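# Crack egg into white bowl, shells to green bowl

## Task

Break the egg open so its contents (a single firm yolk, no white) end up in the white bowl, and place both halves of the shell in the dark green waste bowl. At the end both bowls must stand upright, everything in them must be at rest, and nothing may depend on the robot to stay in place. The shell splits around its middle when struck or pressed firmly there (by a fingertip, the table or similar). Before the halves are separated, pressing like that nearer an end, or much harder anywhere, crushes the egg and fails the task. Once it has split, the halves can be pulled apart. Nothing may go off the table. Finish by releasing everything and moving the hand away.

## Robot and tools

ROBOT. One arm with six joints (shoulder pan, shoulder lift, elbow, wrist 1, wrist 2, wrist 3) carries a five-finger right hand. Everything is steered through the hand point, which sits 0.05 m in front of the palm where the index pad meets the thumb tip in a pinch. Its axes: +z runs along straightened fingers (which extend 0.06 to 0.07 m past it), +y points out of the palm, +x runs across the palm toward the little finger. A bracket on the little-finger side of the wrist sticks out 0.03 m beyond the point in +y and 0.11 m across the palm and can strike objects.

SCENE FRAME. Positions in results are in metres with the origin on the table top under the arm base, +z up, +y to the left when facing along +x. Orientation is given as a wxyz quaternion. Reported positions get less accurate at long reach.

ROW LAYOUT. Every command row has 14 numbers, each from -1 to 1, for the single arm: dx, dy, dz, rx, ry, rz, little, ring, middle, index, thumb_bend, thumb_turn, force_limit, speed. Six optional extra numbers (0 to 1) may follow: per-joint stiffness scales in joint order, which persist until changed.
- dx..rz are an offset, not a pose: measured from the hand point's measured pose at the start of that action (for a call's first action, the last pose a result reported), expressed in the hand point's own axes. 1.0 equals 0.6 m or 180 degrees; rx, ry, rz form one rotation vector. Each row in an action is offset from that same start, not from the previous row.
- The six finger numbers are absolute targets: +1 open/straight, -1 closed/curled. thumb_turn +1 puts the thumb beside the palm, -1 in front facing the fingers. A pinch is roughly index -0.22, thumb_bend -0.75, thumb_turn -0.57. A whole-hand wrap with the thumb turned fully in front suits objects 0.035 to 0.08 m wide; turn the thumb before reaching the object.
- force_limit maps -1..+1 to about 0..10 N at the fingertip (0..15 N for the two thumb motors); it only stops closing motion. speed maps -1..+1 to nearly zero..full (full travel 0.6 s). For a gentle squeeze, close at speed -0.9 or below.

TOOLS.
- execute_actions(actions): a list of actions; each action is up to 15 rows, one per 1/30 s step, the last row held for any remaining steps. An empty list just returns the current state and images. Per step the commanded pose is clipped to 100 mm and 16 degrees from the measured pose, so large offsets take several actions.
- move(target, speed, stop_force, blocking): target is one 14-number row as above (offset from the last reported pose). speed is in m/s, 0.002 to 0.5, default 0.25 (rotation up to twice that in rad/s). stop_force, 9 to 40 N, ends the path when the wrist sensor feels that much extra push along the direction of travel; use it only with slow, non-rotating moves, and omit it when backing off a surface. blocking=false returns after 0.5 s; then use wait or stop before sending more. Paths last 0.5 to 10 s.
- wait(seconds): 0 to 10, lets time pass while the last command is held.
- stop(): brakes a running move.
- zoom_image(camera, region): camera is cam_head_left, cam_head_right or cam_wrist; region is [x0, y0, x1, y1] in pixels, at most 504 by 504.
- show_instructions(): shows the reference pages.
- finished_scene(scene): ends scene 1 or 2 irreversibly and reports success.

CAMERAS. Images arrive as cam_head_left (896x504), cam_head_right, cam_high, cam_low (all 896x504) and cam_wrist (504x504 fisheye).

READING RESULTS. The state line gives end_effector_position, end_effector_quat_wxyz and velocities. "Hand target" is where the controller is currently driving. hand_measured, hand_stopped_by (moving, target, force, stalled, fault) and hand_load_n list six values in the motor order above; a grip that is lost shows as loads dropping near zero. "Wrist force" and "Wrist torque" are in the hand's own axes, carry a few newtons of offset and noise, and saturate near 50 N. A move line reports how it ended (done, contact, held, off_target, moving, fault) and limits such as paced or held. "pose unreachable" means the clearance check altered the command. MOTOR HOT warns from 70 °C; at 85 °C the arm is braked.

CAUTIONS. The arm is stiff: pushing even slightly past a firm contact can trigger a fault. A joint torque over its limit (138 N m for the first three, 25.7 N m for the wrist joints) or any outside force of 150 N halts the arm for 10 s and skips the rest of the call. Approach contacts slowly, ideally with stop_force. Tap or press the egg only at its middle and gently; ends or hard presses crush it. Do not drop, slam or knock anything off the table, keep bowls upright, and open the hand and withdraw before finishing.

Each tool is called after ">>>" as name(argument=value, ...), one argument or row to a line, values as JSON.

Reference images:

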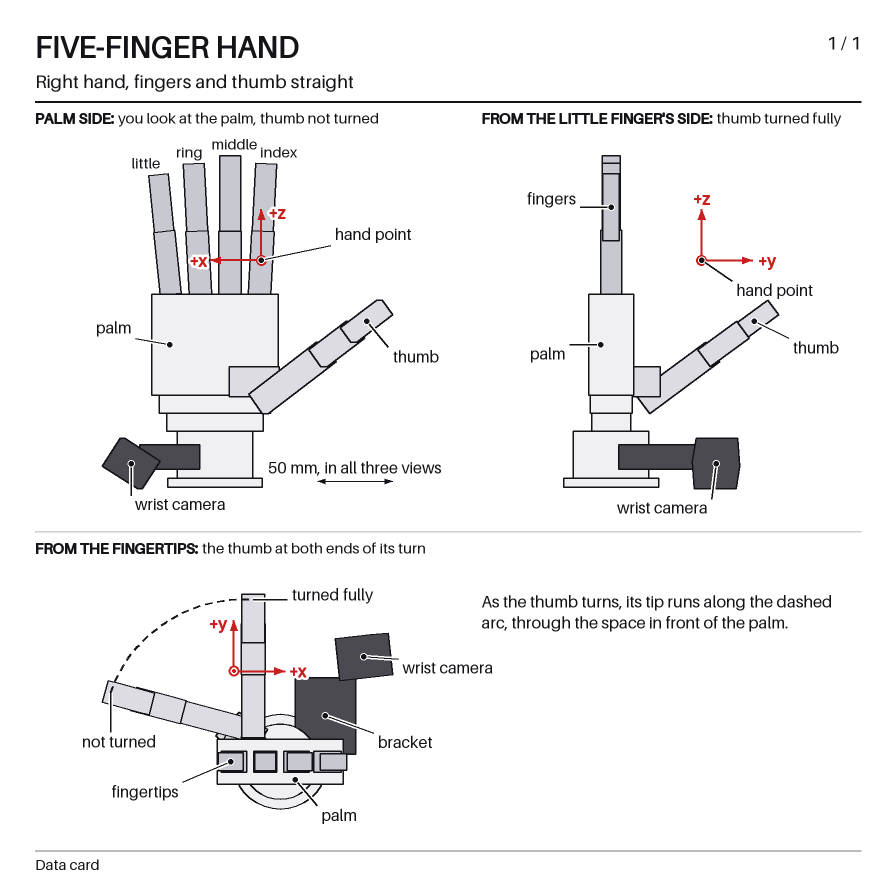

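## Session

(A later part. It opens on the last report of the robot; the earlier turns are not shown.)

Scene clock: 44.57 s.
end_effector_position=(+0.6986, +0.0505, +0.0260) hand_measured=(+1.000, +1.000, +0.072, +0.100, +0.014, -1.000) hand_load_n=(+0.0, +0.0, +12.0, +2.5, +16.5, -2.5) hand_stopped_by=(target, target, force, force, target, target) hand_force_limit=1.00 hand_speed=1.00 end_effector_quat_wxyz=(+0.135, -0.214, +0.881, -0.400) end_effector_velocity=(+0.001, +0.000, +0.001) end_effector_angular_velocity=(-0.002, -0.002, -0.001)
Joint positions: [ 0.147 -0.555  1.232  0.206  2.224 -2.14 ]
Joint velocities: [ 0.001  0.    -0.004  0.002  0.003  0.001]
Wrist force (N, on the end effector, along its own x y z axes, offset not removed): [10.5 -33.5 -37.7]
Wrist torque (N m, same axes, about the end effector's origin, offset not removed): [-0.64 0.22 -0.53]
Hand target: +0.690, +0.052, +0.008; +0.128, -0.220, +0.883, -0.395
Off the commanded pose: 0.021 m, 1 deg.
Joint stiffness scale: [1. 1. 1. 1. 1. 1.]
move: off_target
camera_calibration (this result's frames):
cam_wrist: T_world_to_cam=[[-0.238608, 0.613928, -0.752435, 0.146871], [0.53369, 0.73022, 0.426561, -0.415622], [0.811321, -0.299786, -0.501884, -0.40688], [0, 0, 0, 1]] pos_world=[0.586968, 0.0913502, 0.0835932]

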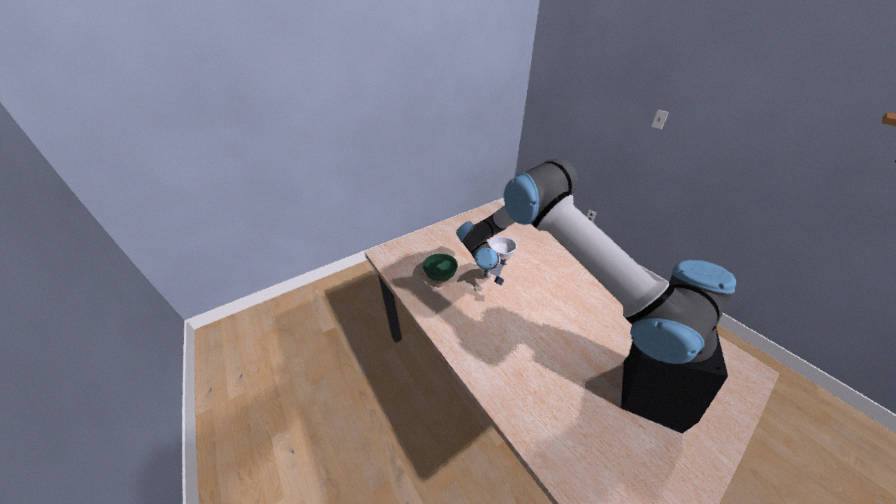

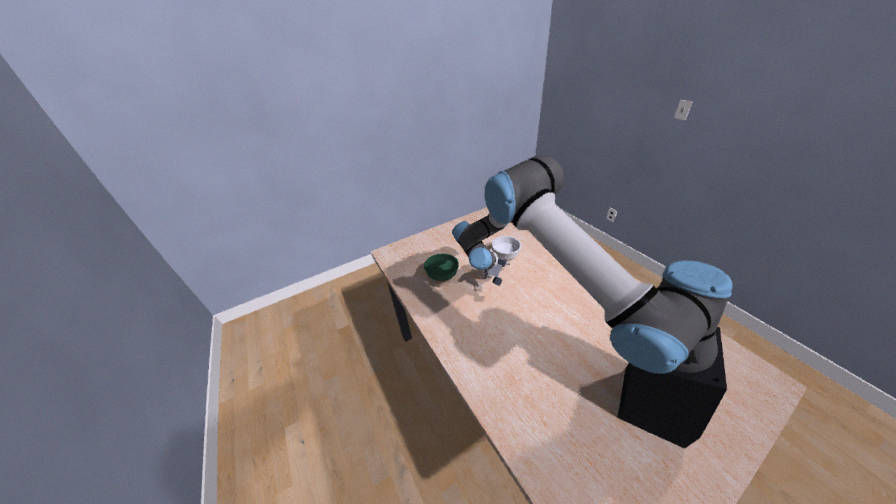

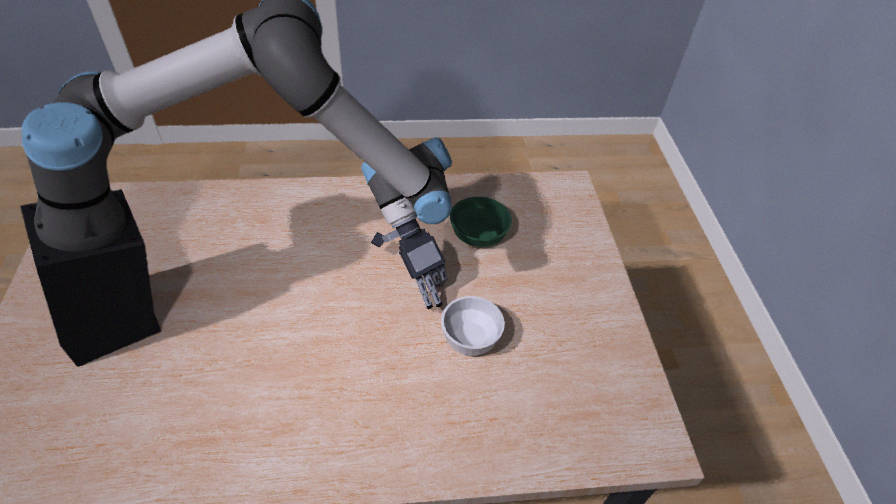

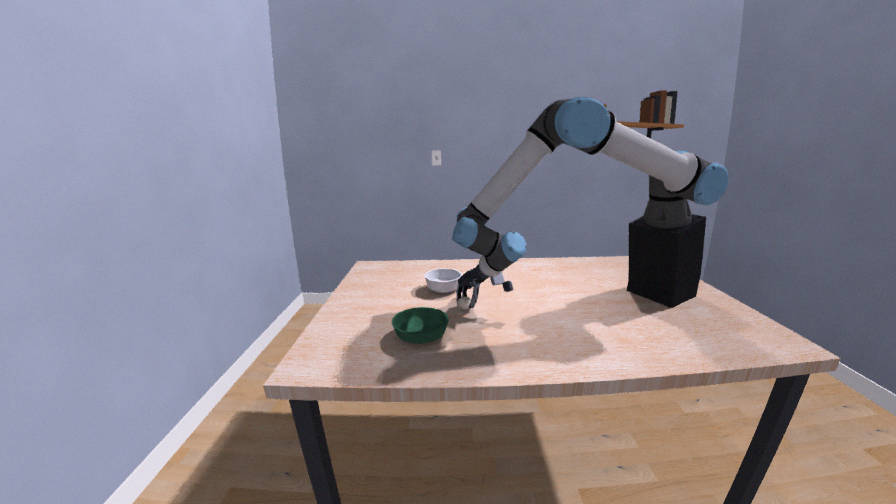

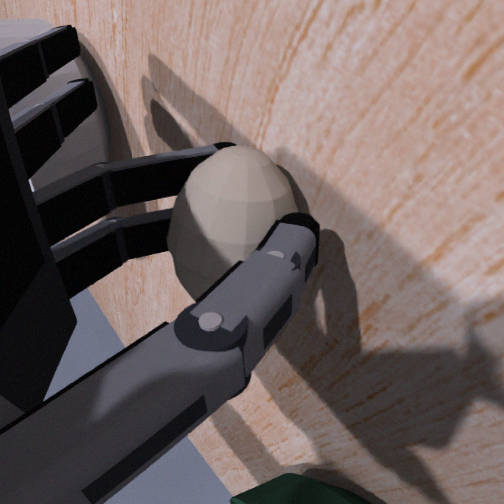

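>>> execute_actions(
  actions=[
    [[0,0,0,0,0,0,1,1,-0.03,0.0,0,-1,1,1]],
    [[0,0,0,0,0,0,1,1,0.5,0.5,0,-1,1,-0.3]],
    [[0,-0.07,-0.05,0,0,0,1,1,0.5,0.5,0,-1,1,-0.3]],
  ],
)

>>> zoom_image(
  camera="cam_wrist",
  region=[200, 50, 450, 300],
)

Scene clock: 46.20 s.
end_effector_position=(+0.7018, +0.0468, +0.0790) hand_measured=(+1.000, +1.000, +0.500, +0.500, +0.000, -1.000) hand_load_n=(+0.0, +0.0, +0.0, +0.0, +0.0, +0.0) hand_stopped_by=(target, target, target, target, target, target) hand_force_limit=1.00 hand_speed=-0.30 end_effector_quat_wxyz=(+0.139, -0.213, +0.880, -0.402) end_effector_velocity=(-0.023, -0.001, -0.006) end_effector_angular_velocity=(+0.001, +0.054, +0.004)
Joint positions: [ 0.133 -0.656  1.281  0.24   2.217 -2.155]
Joint velocities: [-0.002 -0.01   0.04   0.018 -0.008 -0.01 ]
Wrist force (N, on the end effector, along its own x y z axes, offset not removed): [-0.3 -2.3 1.9]
Wrist torque (N m, same axes, about the end effector's origin, offset not removed): [-0.52 -0.26 -0.09]
Hand target: +0.698, +0.045, +0.079; +0.136, -0.214, +0.880, -0.401
Off the commanded pose: 0.004 m, 0 deg.
Joint stiffness scale: [1. 1. 1. 1. 1. 1.]
camera_calibration (this result's frames):
cam_wrist: T_world_to_cam=[[-0.231877, 0.612829, -0.755429, 0.1853], [0.529179, 0.731097, 0.430659, -0.434481], [0.816213, -0.299897, -0.493821, -0.388131], [0, 0, 0, 1]] pos_world=[0.589683, 0.0876908, 0.135428]

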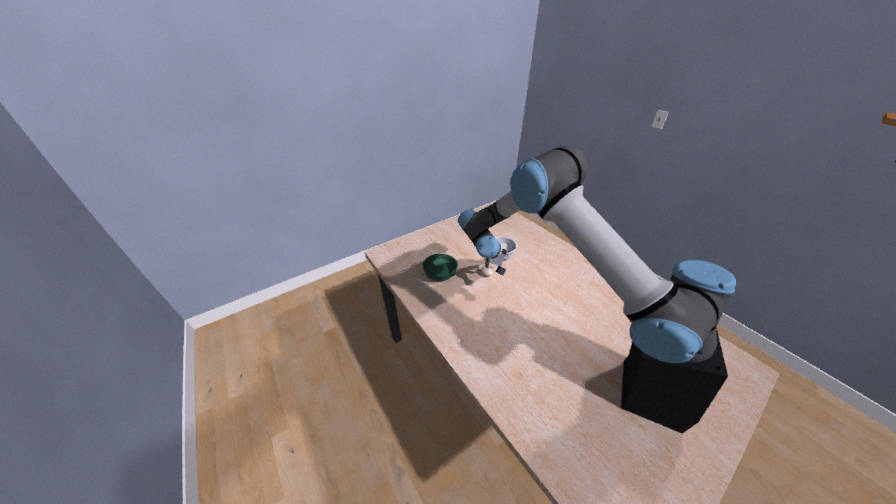

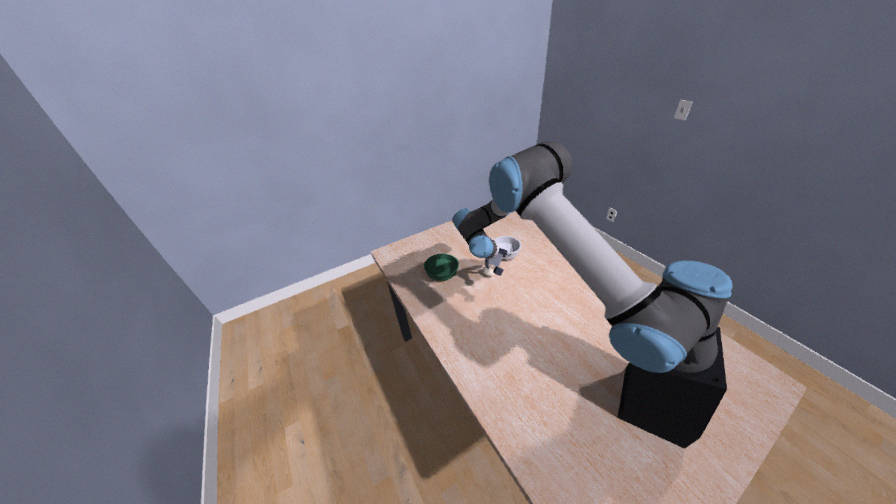

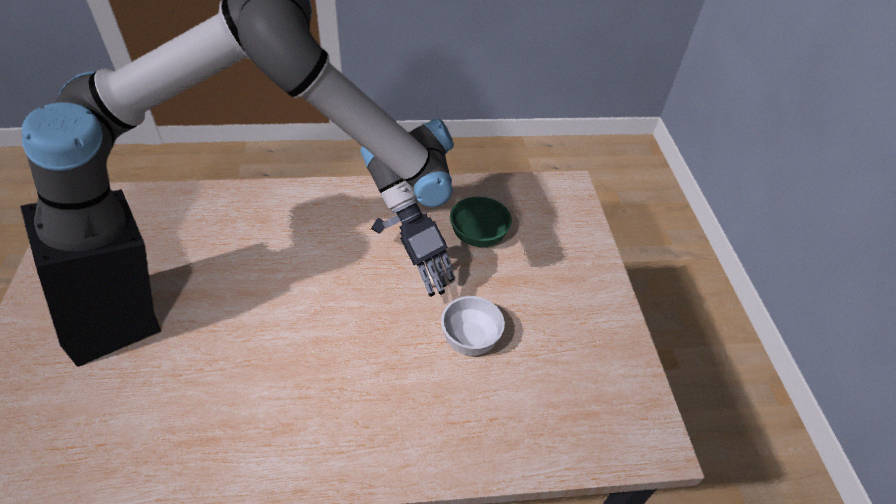

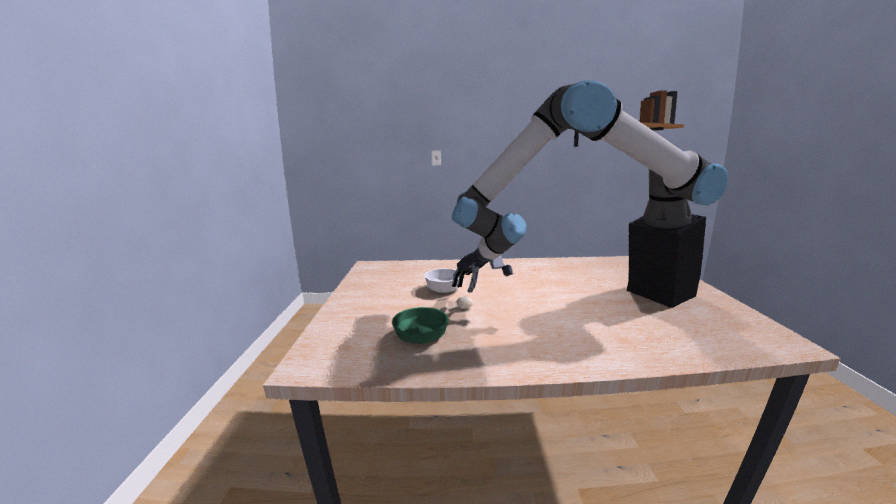

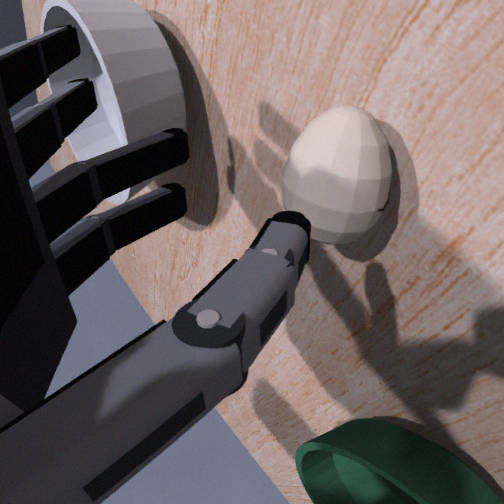

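Region (200, 50, 450, 300) of cam_wrist's 504x504 image, scaled by 2.016, with more detail than that image has.

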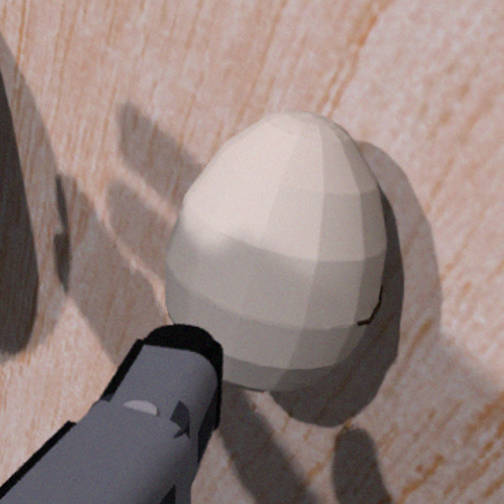

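>>> execute_actions(
  actions=[
    [[0.003,0.04,0.03,0,0,0,1,1,0.5,0.5,0,-1,-0.2,-0.3],[0.003,0.05,0.04,0,0,0,1,1,0.5,0.5,0,-1,-0.2,-0.3],[0.003,0.066,0.049,0,0,0,1,1,0.5,0.5,0,-1,-0.2,-0.3]],
    [[0,0,0,0,0,0,1,1,0.5,0.5,0,-1,-0.2,-0.3]],
  ],
)

Scene clock: 47.73 s.
end_effector_position=(+0.6994, +0.0488, +0.0304) hand_measured=(+1.000, +1.000, +0.500, +0.500, +0.000, -1.000) hand_load_n=(+0.0, +0.0, +0.0, +0.0, +0.0, +0.0) hand_stopped_by=(target, target, target, target, target, target) hand_force_limit=-0.20 hand_speed=-0.30 end_effector_quat_wxyz=(+0.137, -0.213, +0.880, -0.401) end_effector_velocity=(-0.002, -0.000, -0.002) end_effector_angular_velocity=(-0.001, +0.006, +0.001)
Joint positions: [ 0.144 -0.565  1.24   0.202  2.223 -2.143]
Joint velocities: [ 0.     0.002  0.003 -0.    -0.    -0.002]
Wrist force (N, on the end effector, along its own x y z axes, offset not removed): [-0.3 -3.1 -2.1]
Wrist torque (N m, same axes, about the end effector's origin, offset not removed): [-0.46 -0.05 -0.03]
Hand target: +0.698, +0.049, +0.030; +0.136, -0.214, +0.880, -0.401
Off the commanded pose: 0.002 m, 0 deg.
Joint stiffness scale: [1. 1. 1. 1. 1. 1.]
camera_calibration (this result's frames):
cam_wrist: T_world_to_cam=[[-0.23516, 0.613409, -0.753942, 0.149054], [0.531782, 0.730496, 0.428467, -0.415501], [0.813577, -0.300174, -0.497984, -0.40749], [0, 0, 0, 1]] pos_world=[0.587532, 0.0897722, 0.0874829]

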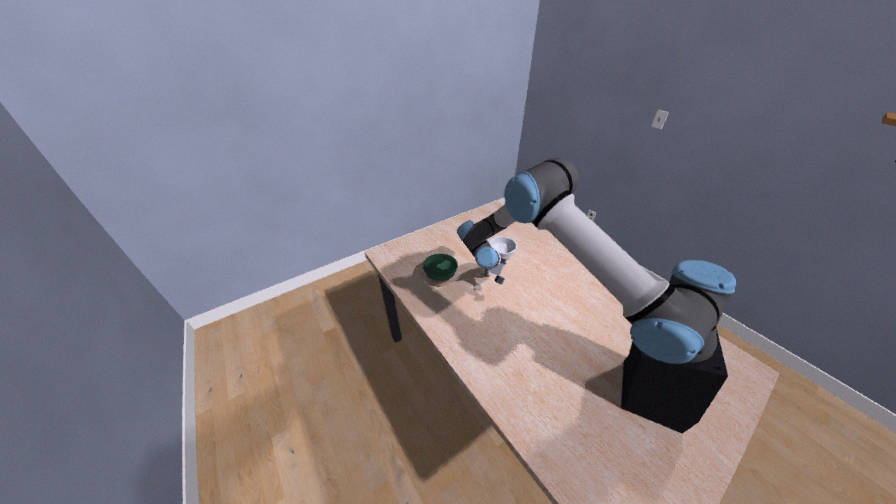

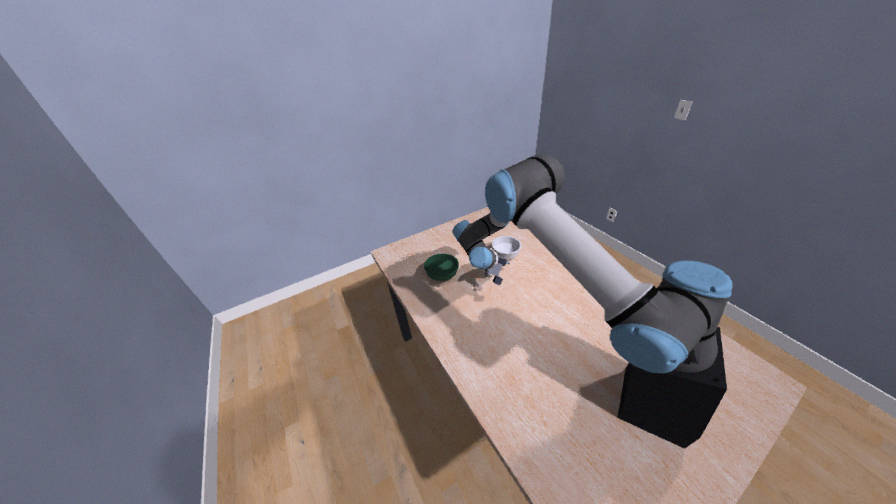

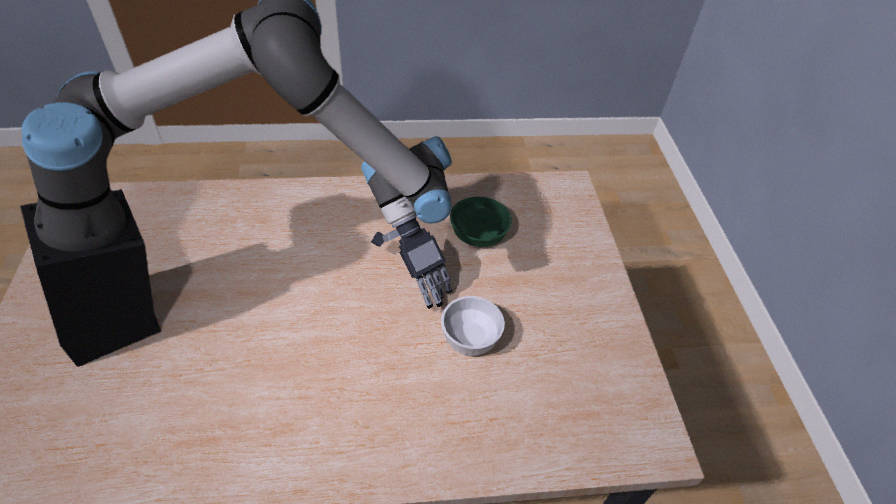

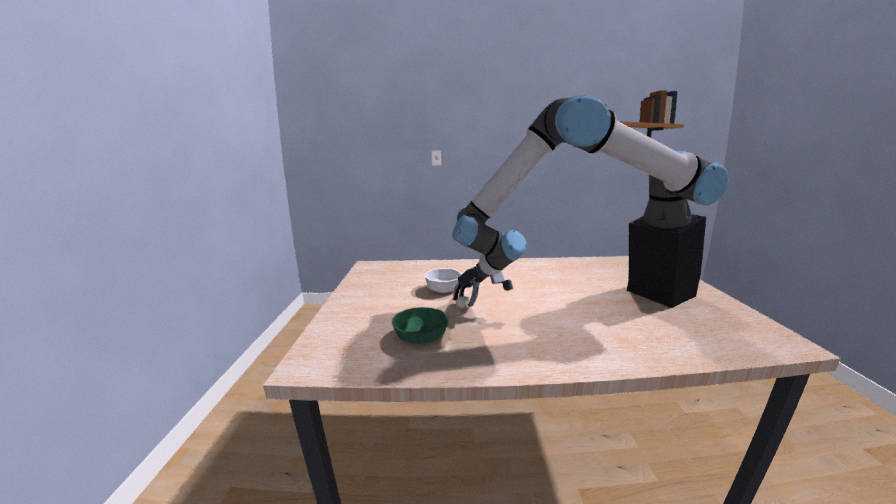

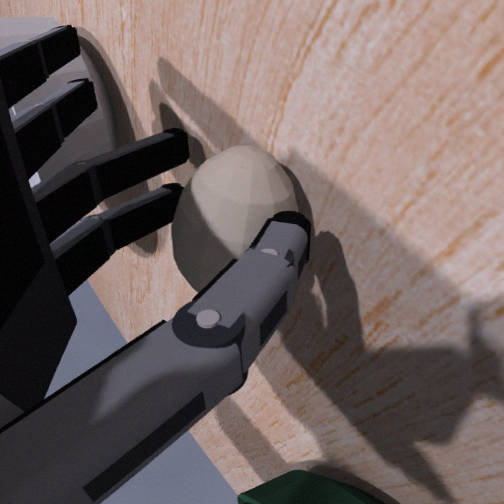

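>>> execute_actions(
  actions=[
    [[0,0,0,0,0,0,0.05,0.05,-0.4,-0.4,0,-1,-0.2,-0.5]],
    [[0,0,0,0,0,0,0.05,0.05,-0.4,-0.4,0,-1,-0.2,-0.5]],
    [[0,0,0,0,0,0,0.05,0.05,-0.4,-0.4,0,-1,-0.2,-0.5]],
  ],
)

Scene clock: 51.73 s.
end_effector_position=(+0.6992, +0.0488, +0.0304) hand_measured=(+0.050, +0.050, +0.118, +0.060, +0.006, -1.000) hand_load_n=(+0.0, +0.0, +6.5, +5.5, +11.0, -1.0) hand_stopped_by=(target, target, force, force, target, target) hand_force_limit=-0.20 hand_speed=-0.50 end_effector_quat_wxyz=(+0.137, -0.213, +0.880, -0.401) end_effector_velocity=(+0.000, -0.000, +0.000) end_effector_angular_velocity=(-0.000, -0.001, +0.000)
Joint positions: [ 0.144 -0.565  1.24   0.202  2.223 -2.143]
Joint velocities: [-0.    -0.001  0.001 -0.001  0.    -0.   ]
Wrist force (N, on the end effector, along its own x y z axes, offset not removed): [0.9 -2.7 -2.8]
Wrist torque (N m, same axes, about the end effector's origin, offset not removed): [-0.11 -0.35 -0.05]
Hand target: +0.699, +0.049, +0.030; +0.137, -0.213, +0.880, -0.401
Off the commanded pose: 0.000 m, 0 deg.
Joint stiffness scale: [1. 1. 1. 1. 1. 1.]
camera_calibration (this result's frames):
cam_wrist: T_world_to_cam=[[-0.235329, 0.613405, -0.753893, 0.14911], [0.531902, 0.730489, 0.428328, -0.415475], [0.813449, -0.300199, -0.498177, -0.407303], [0, 0, 0, 1]] pos_world=[0.587402, 0.0897634, 0.0874632]

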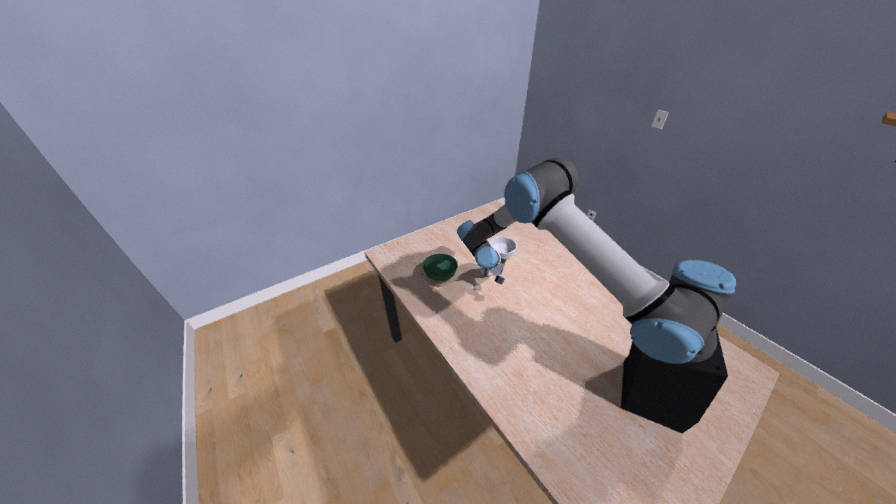

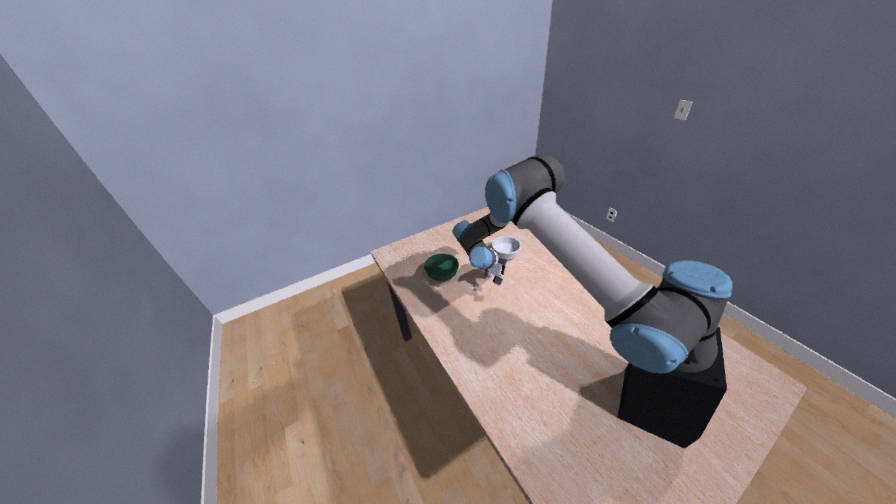

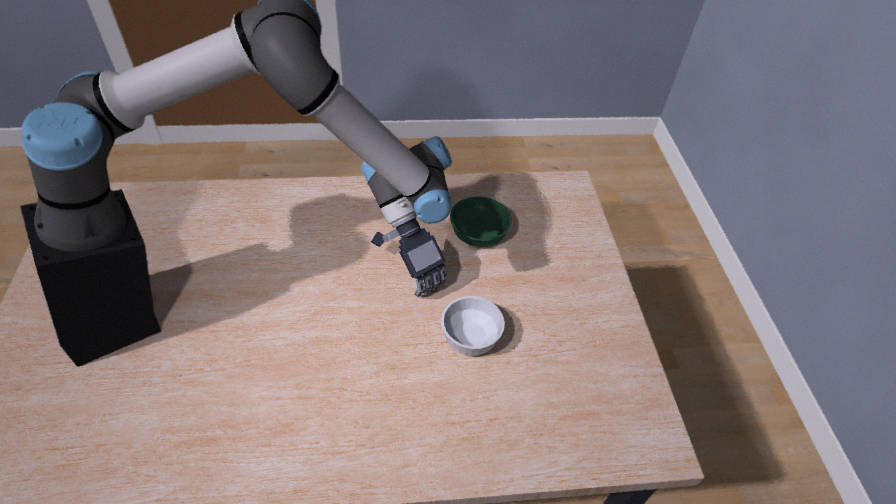

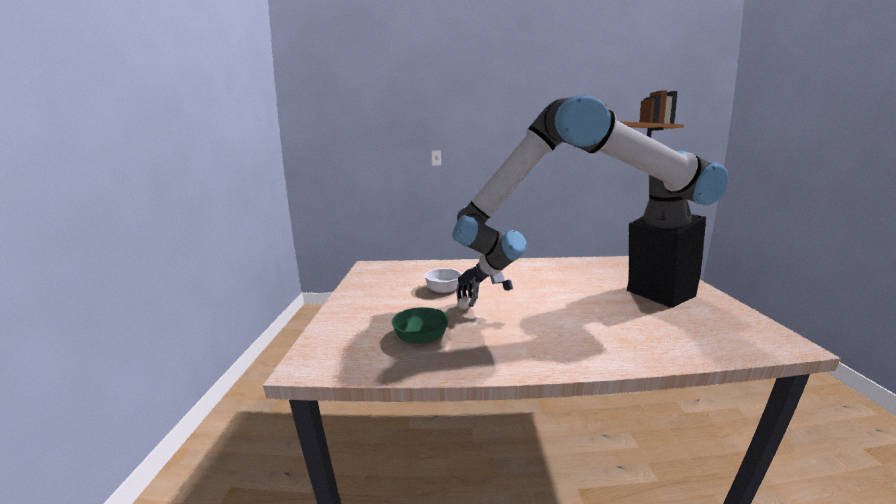

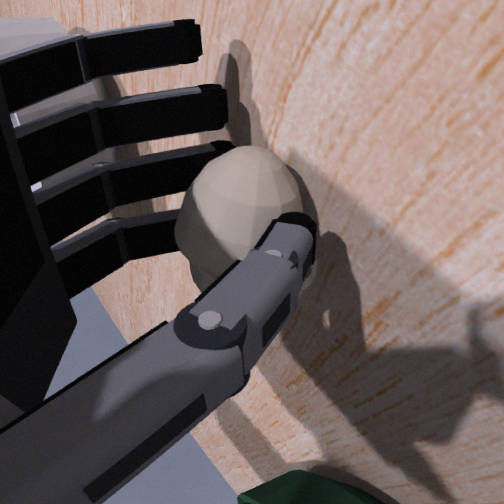

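>>> zoom_image(
  camera="cam_wrist",
  region=[150, 130, 350, 330],
)

>>> zoom_image(
  camera="cam_low",
  region=[430, 270, 500, 320],
)

Region (150, 130, 350, 330) of cam_wrist's 504x504 image, scaled by 2.520, with more detail than that image has.

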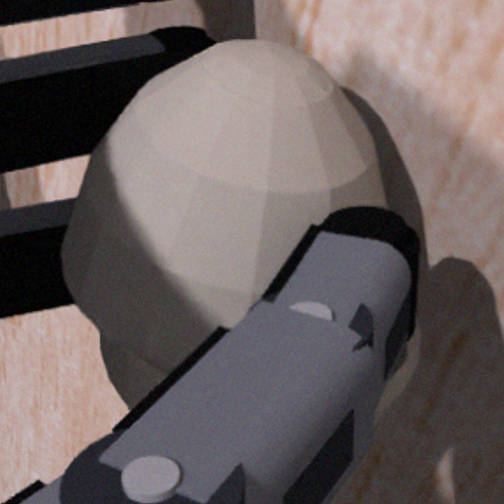

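Region (430, 270, 500, 320) of cam_low's 896x504 image, scaled by 7.200, with more detail than that image has; it fills the top 360 rows of this view, and the rest is white.

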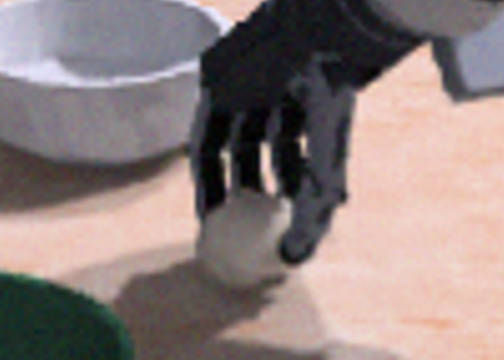

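>>> move(
  target=[0,-0.019,-0.016,0,0,0,0.05,0.05,-0.4,-0.4,0,-1,-0.2,-0.5],
  speed=0.03,
)

>>> zoom_image(
  camera="cam_low",
  region=[430, 270, 500, 320],
)

Scene clock: 52.80 s.
end_effector_position=(+0.6994, +0.0496, +0.0446) hand_measured=(+0.050, +0.050, +0.118, +0.060, +0.006, -1.000) hand_load_n=(+0.0, +0.0, +7.0, +5.5, +11.0, -1.0) hand_stopped_by=(target, target, force, force, target, target) hand_force_limit=-0.20 hand_speed=-0.50 end_effector_quat_wxyz=(+0.138, -0.214, +0.880, -0.401) end_effector_velocity=(-0.003, -0.001, -0.000) end_effector_angular_velocity=(-0.001, +0.006, -0.002)
Joint positions: [ 0.143 -0.593  1.256  0.21   2.222 -2.146]
Joint velocities: [-0.001 -0.001  0.006  0.003  0.001  0.001]
Wrist force (N, on the end effector, along its own x y z axes, offset not removed): [0.3 -1.4 0.5]
Wrist torque (N m, same axes, about the end effector's origin, offset not removed): [-0.43 -0.22 -0.09]
Hand target: +0.698, +0.048, +0.045; +0.137, -0.213, +0.880, -0.401
Off the commanded pose: 0.002 m, 0 deg.
Joint stiffness scale: [1. 1. 1. 1. 1. 1.]
move: done
camera_calibration (this result's frames):
cam_wrist: T_world_to_cam=[[-0.23452, 0.612954, -0.754511, 0.158813], [0.530028, 0.731266, 0.429325, -0.421007], [0.814905, -0.299227, -0.49638, -0.401246], [0, 0, 0, 1]] pos_world=[0.587368, 0.0904599, 0.101405]

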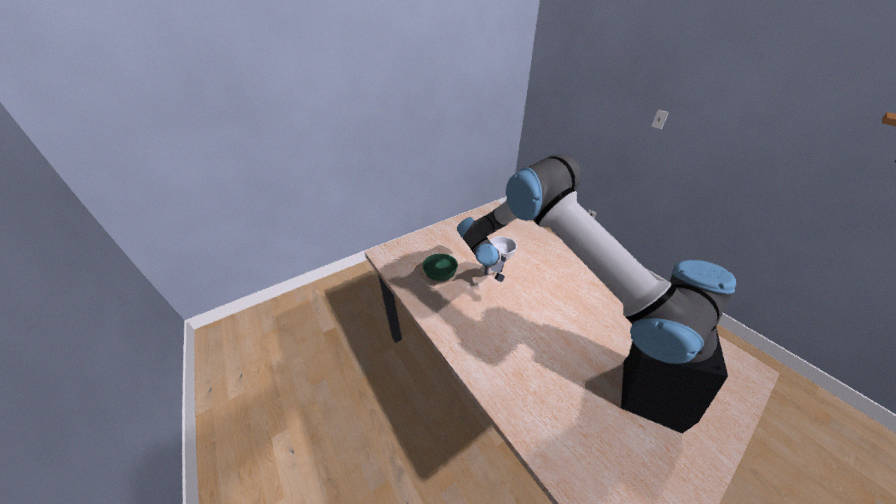

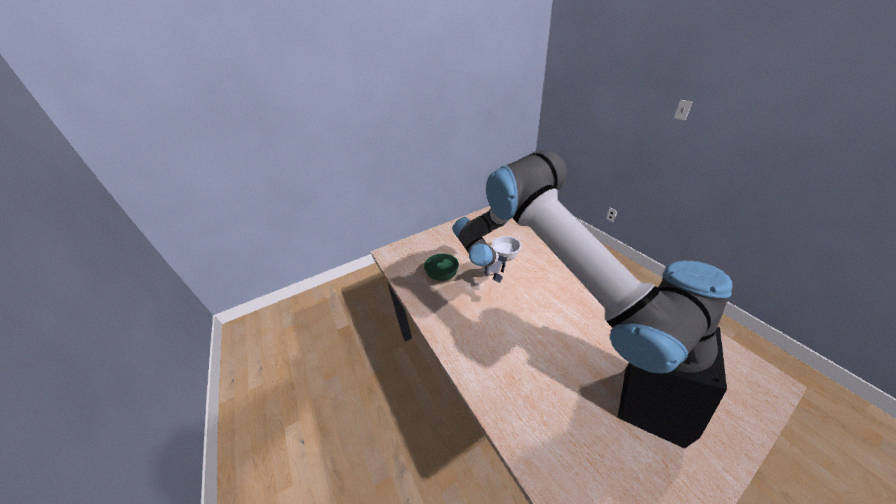

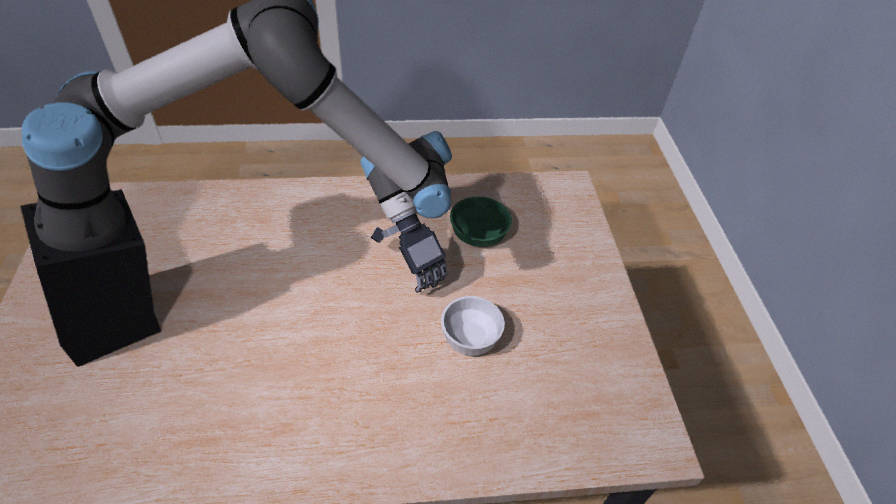

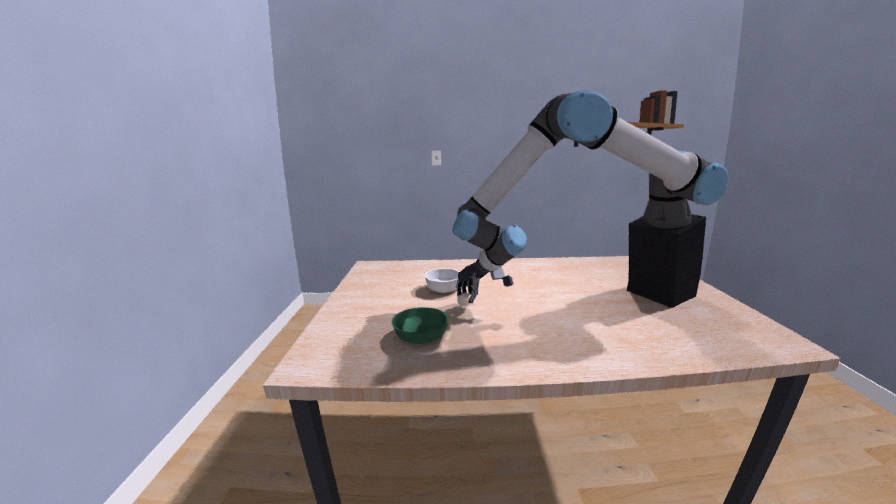

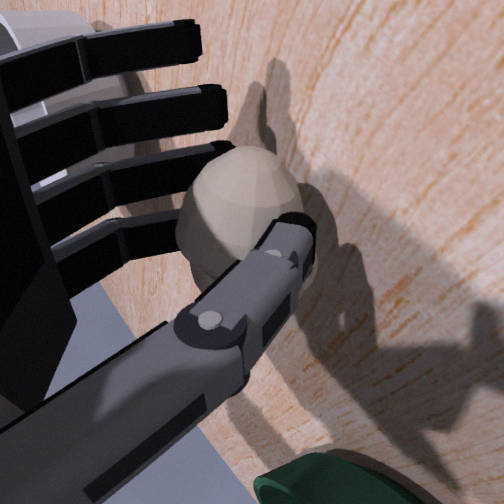

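Region (430, 270, 500, 320) of cam_low's 896x504 image, scaled by 7.200, with more detail than that image has; it fills the top 360 rows of this view, and the rest is white.

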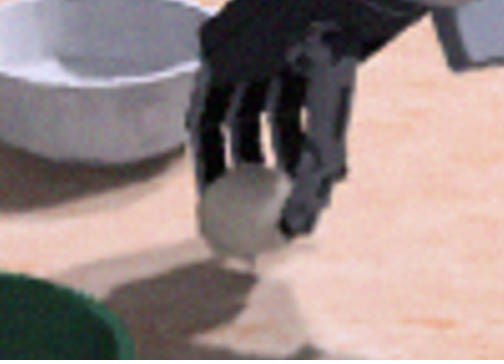

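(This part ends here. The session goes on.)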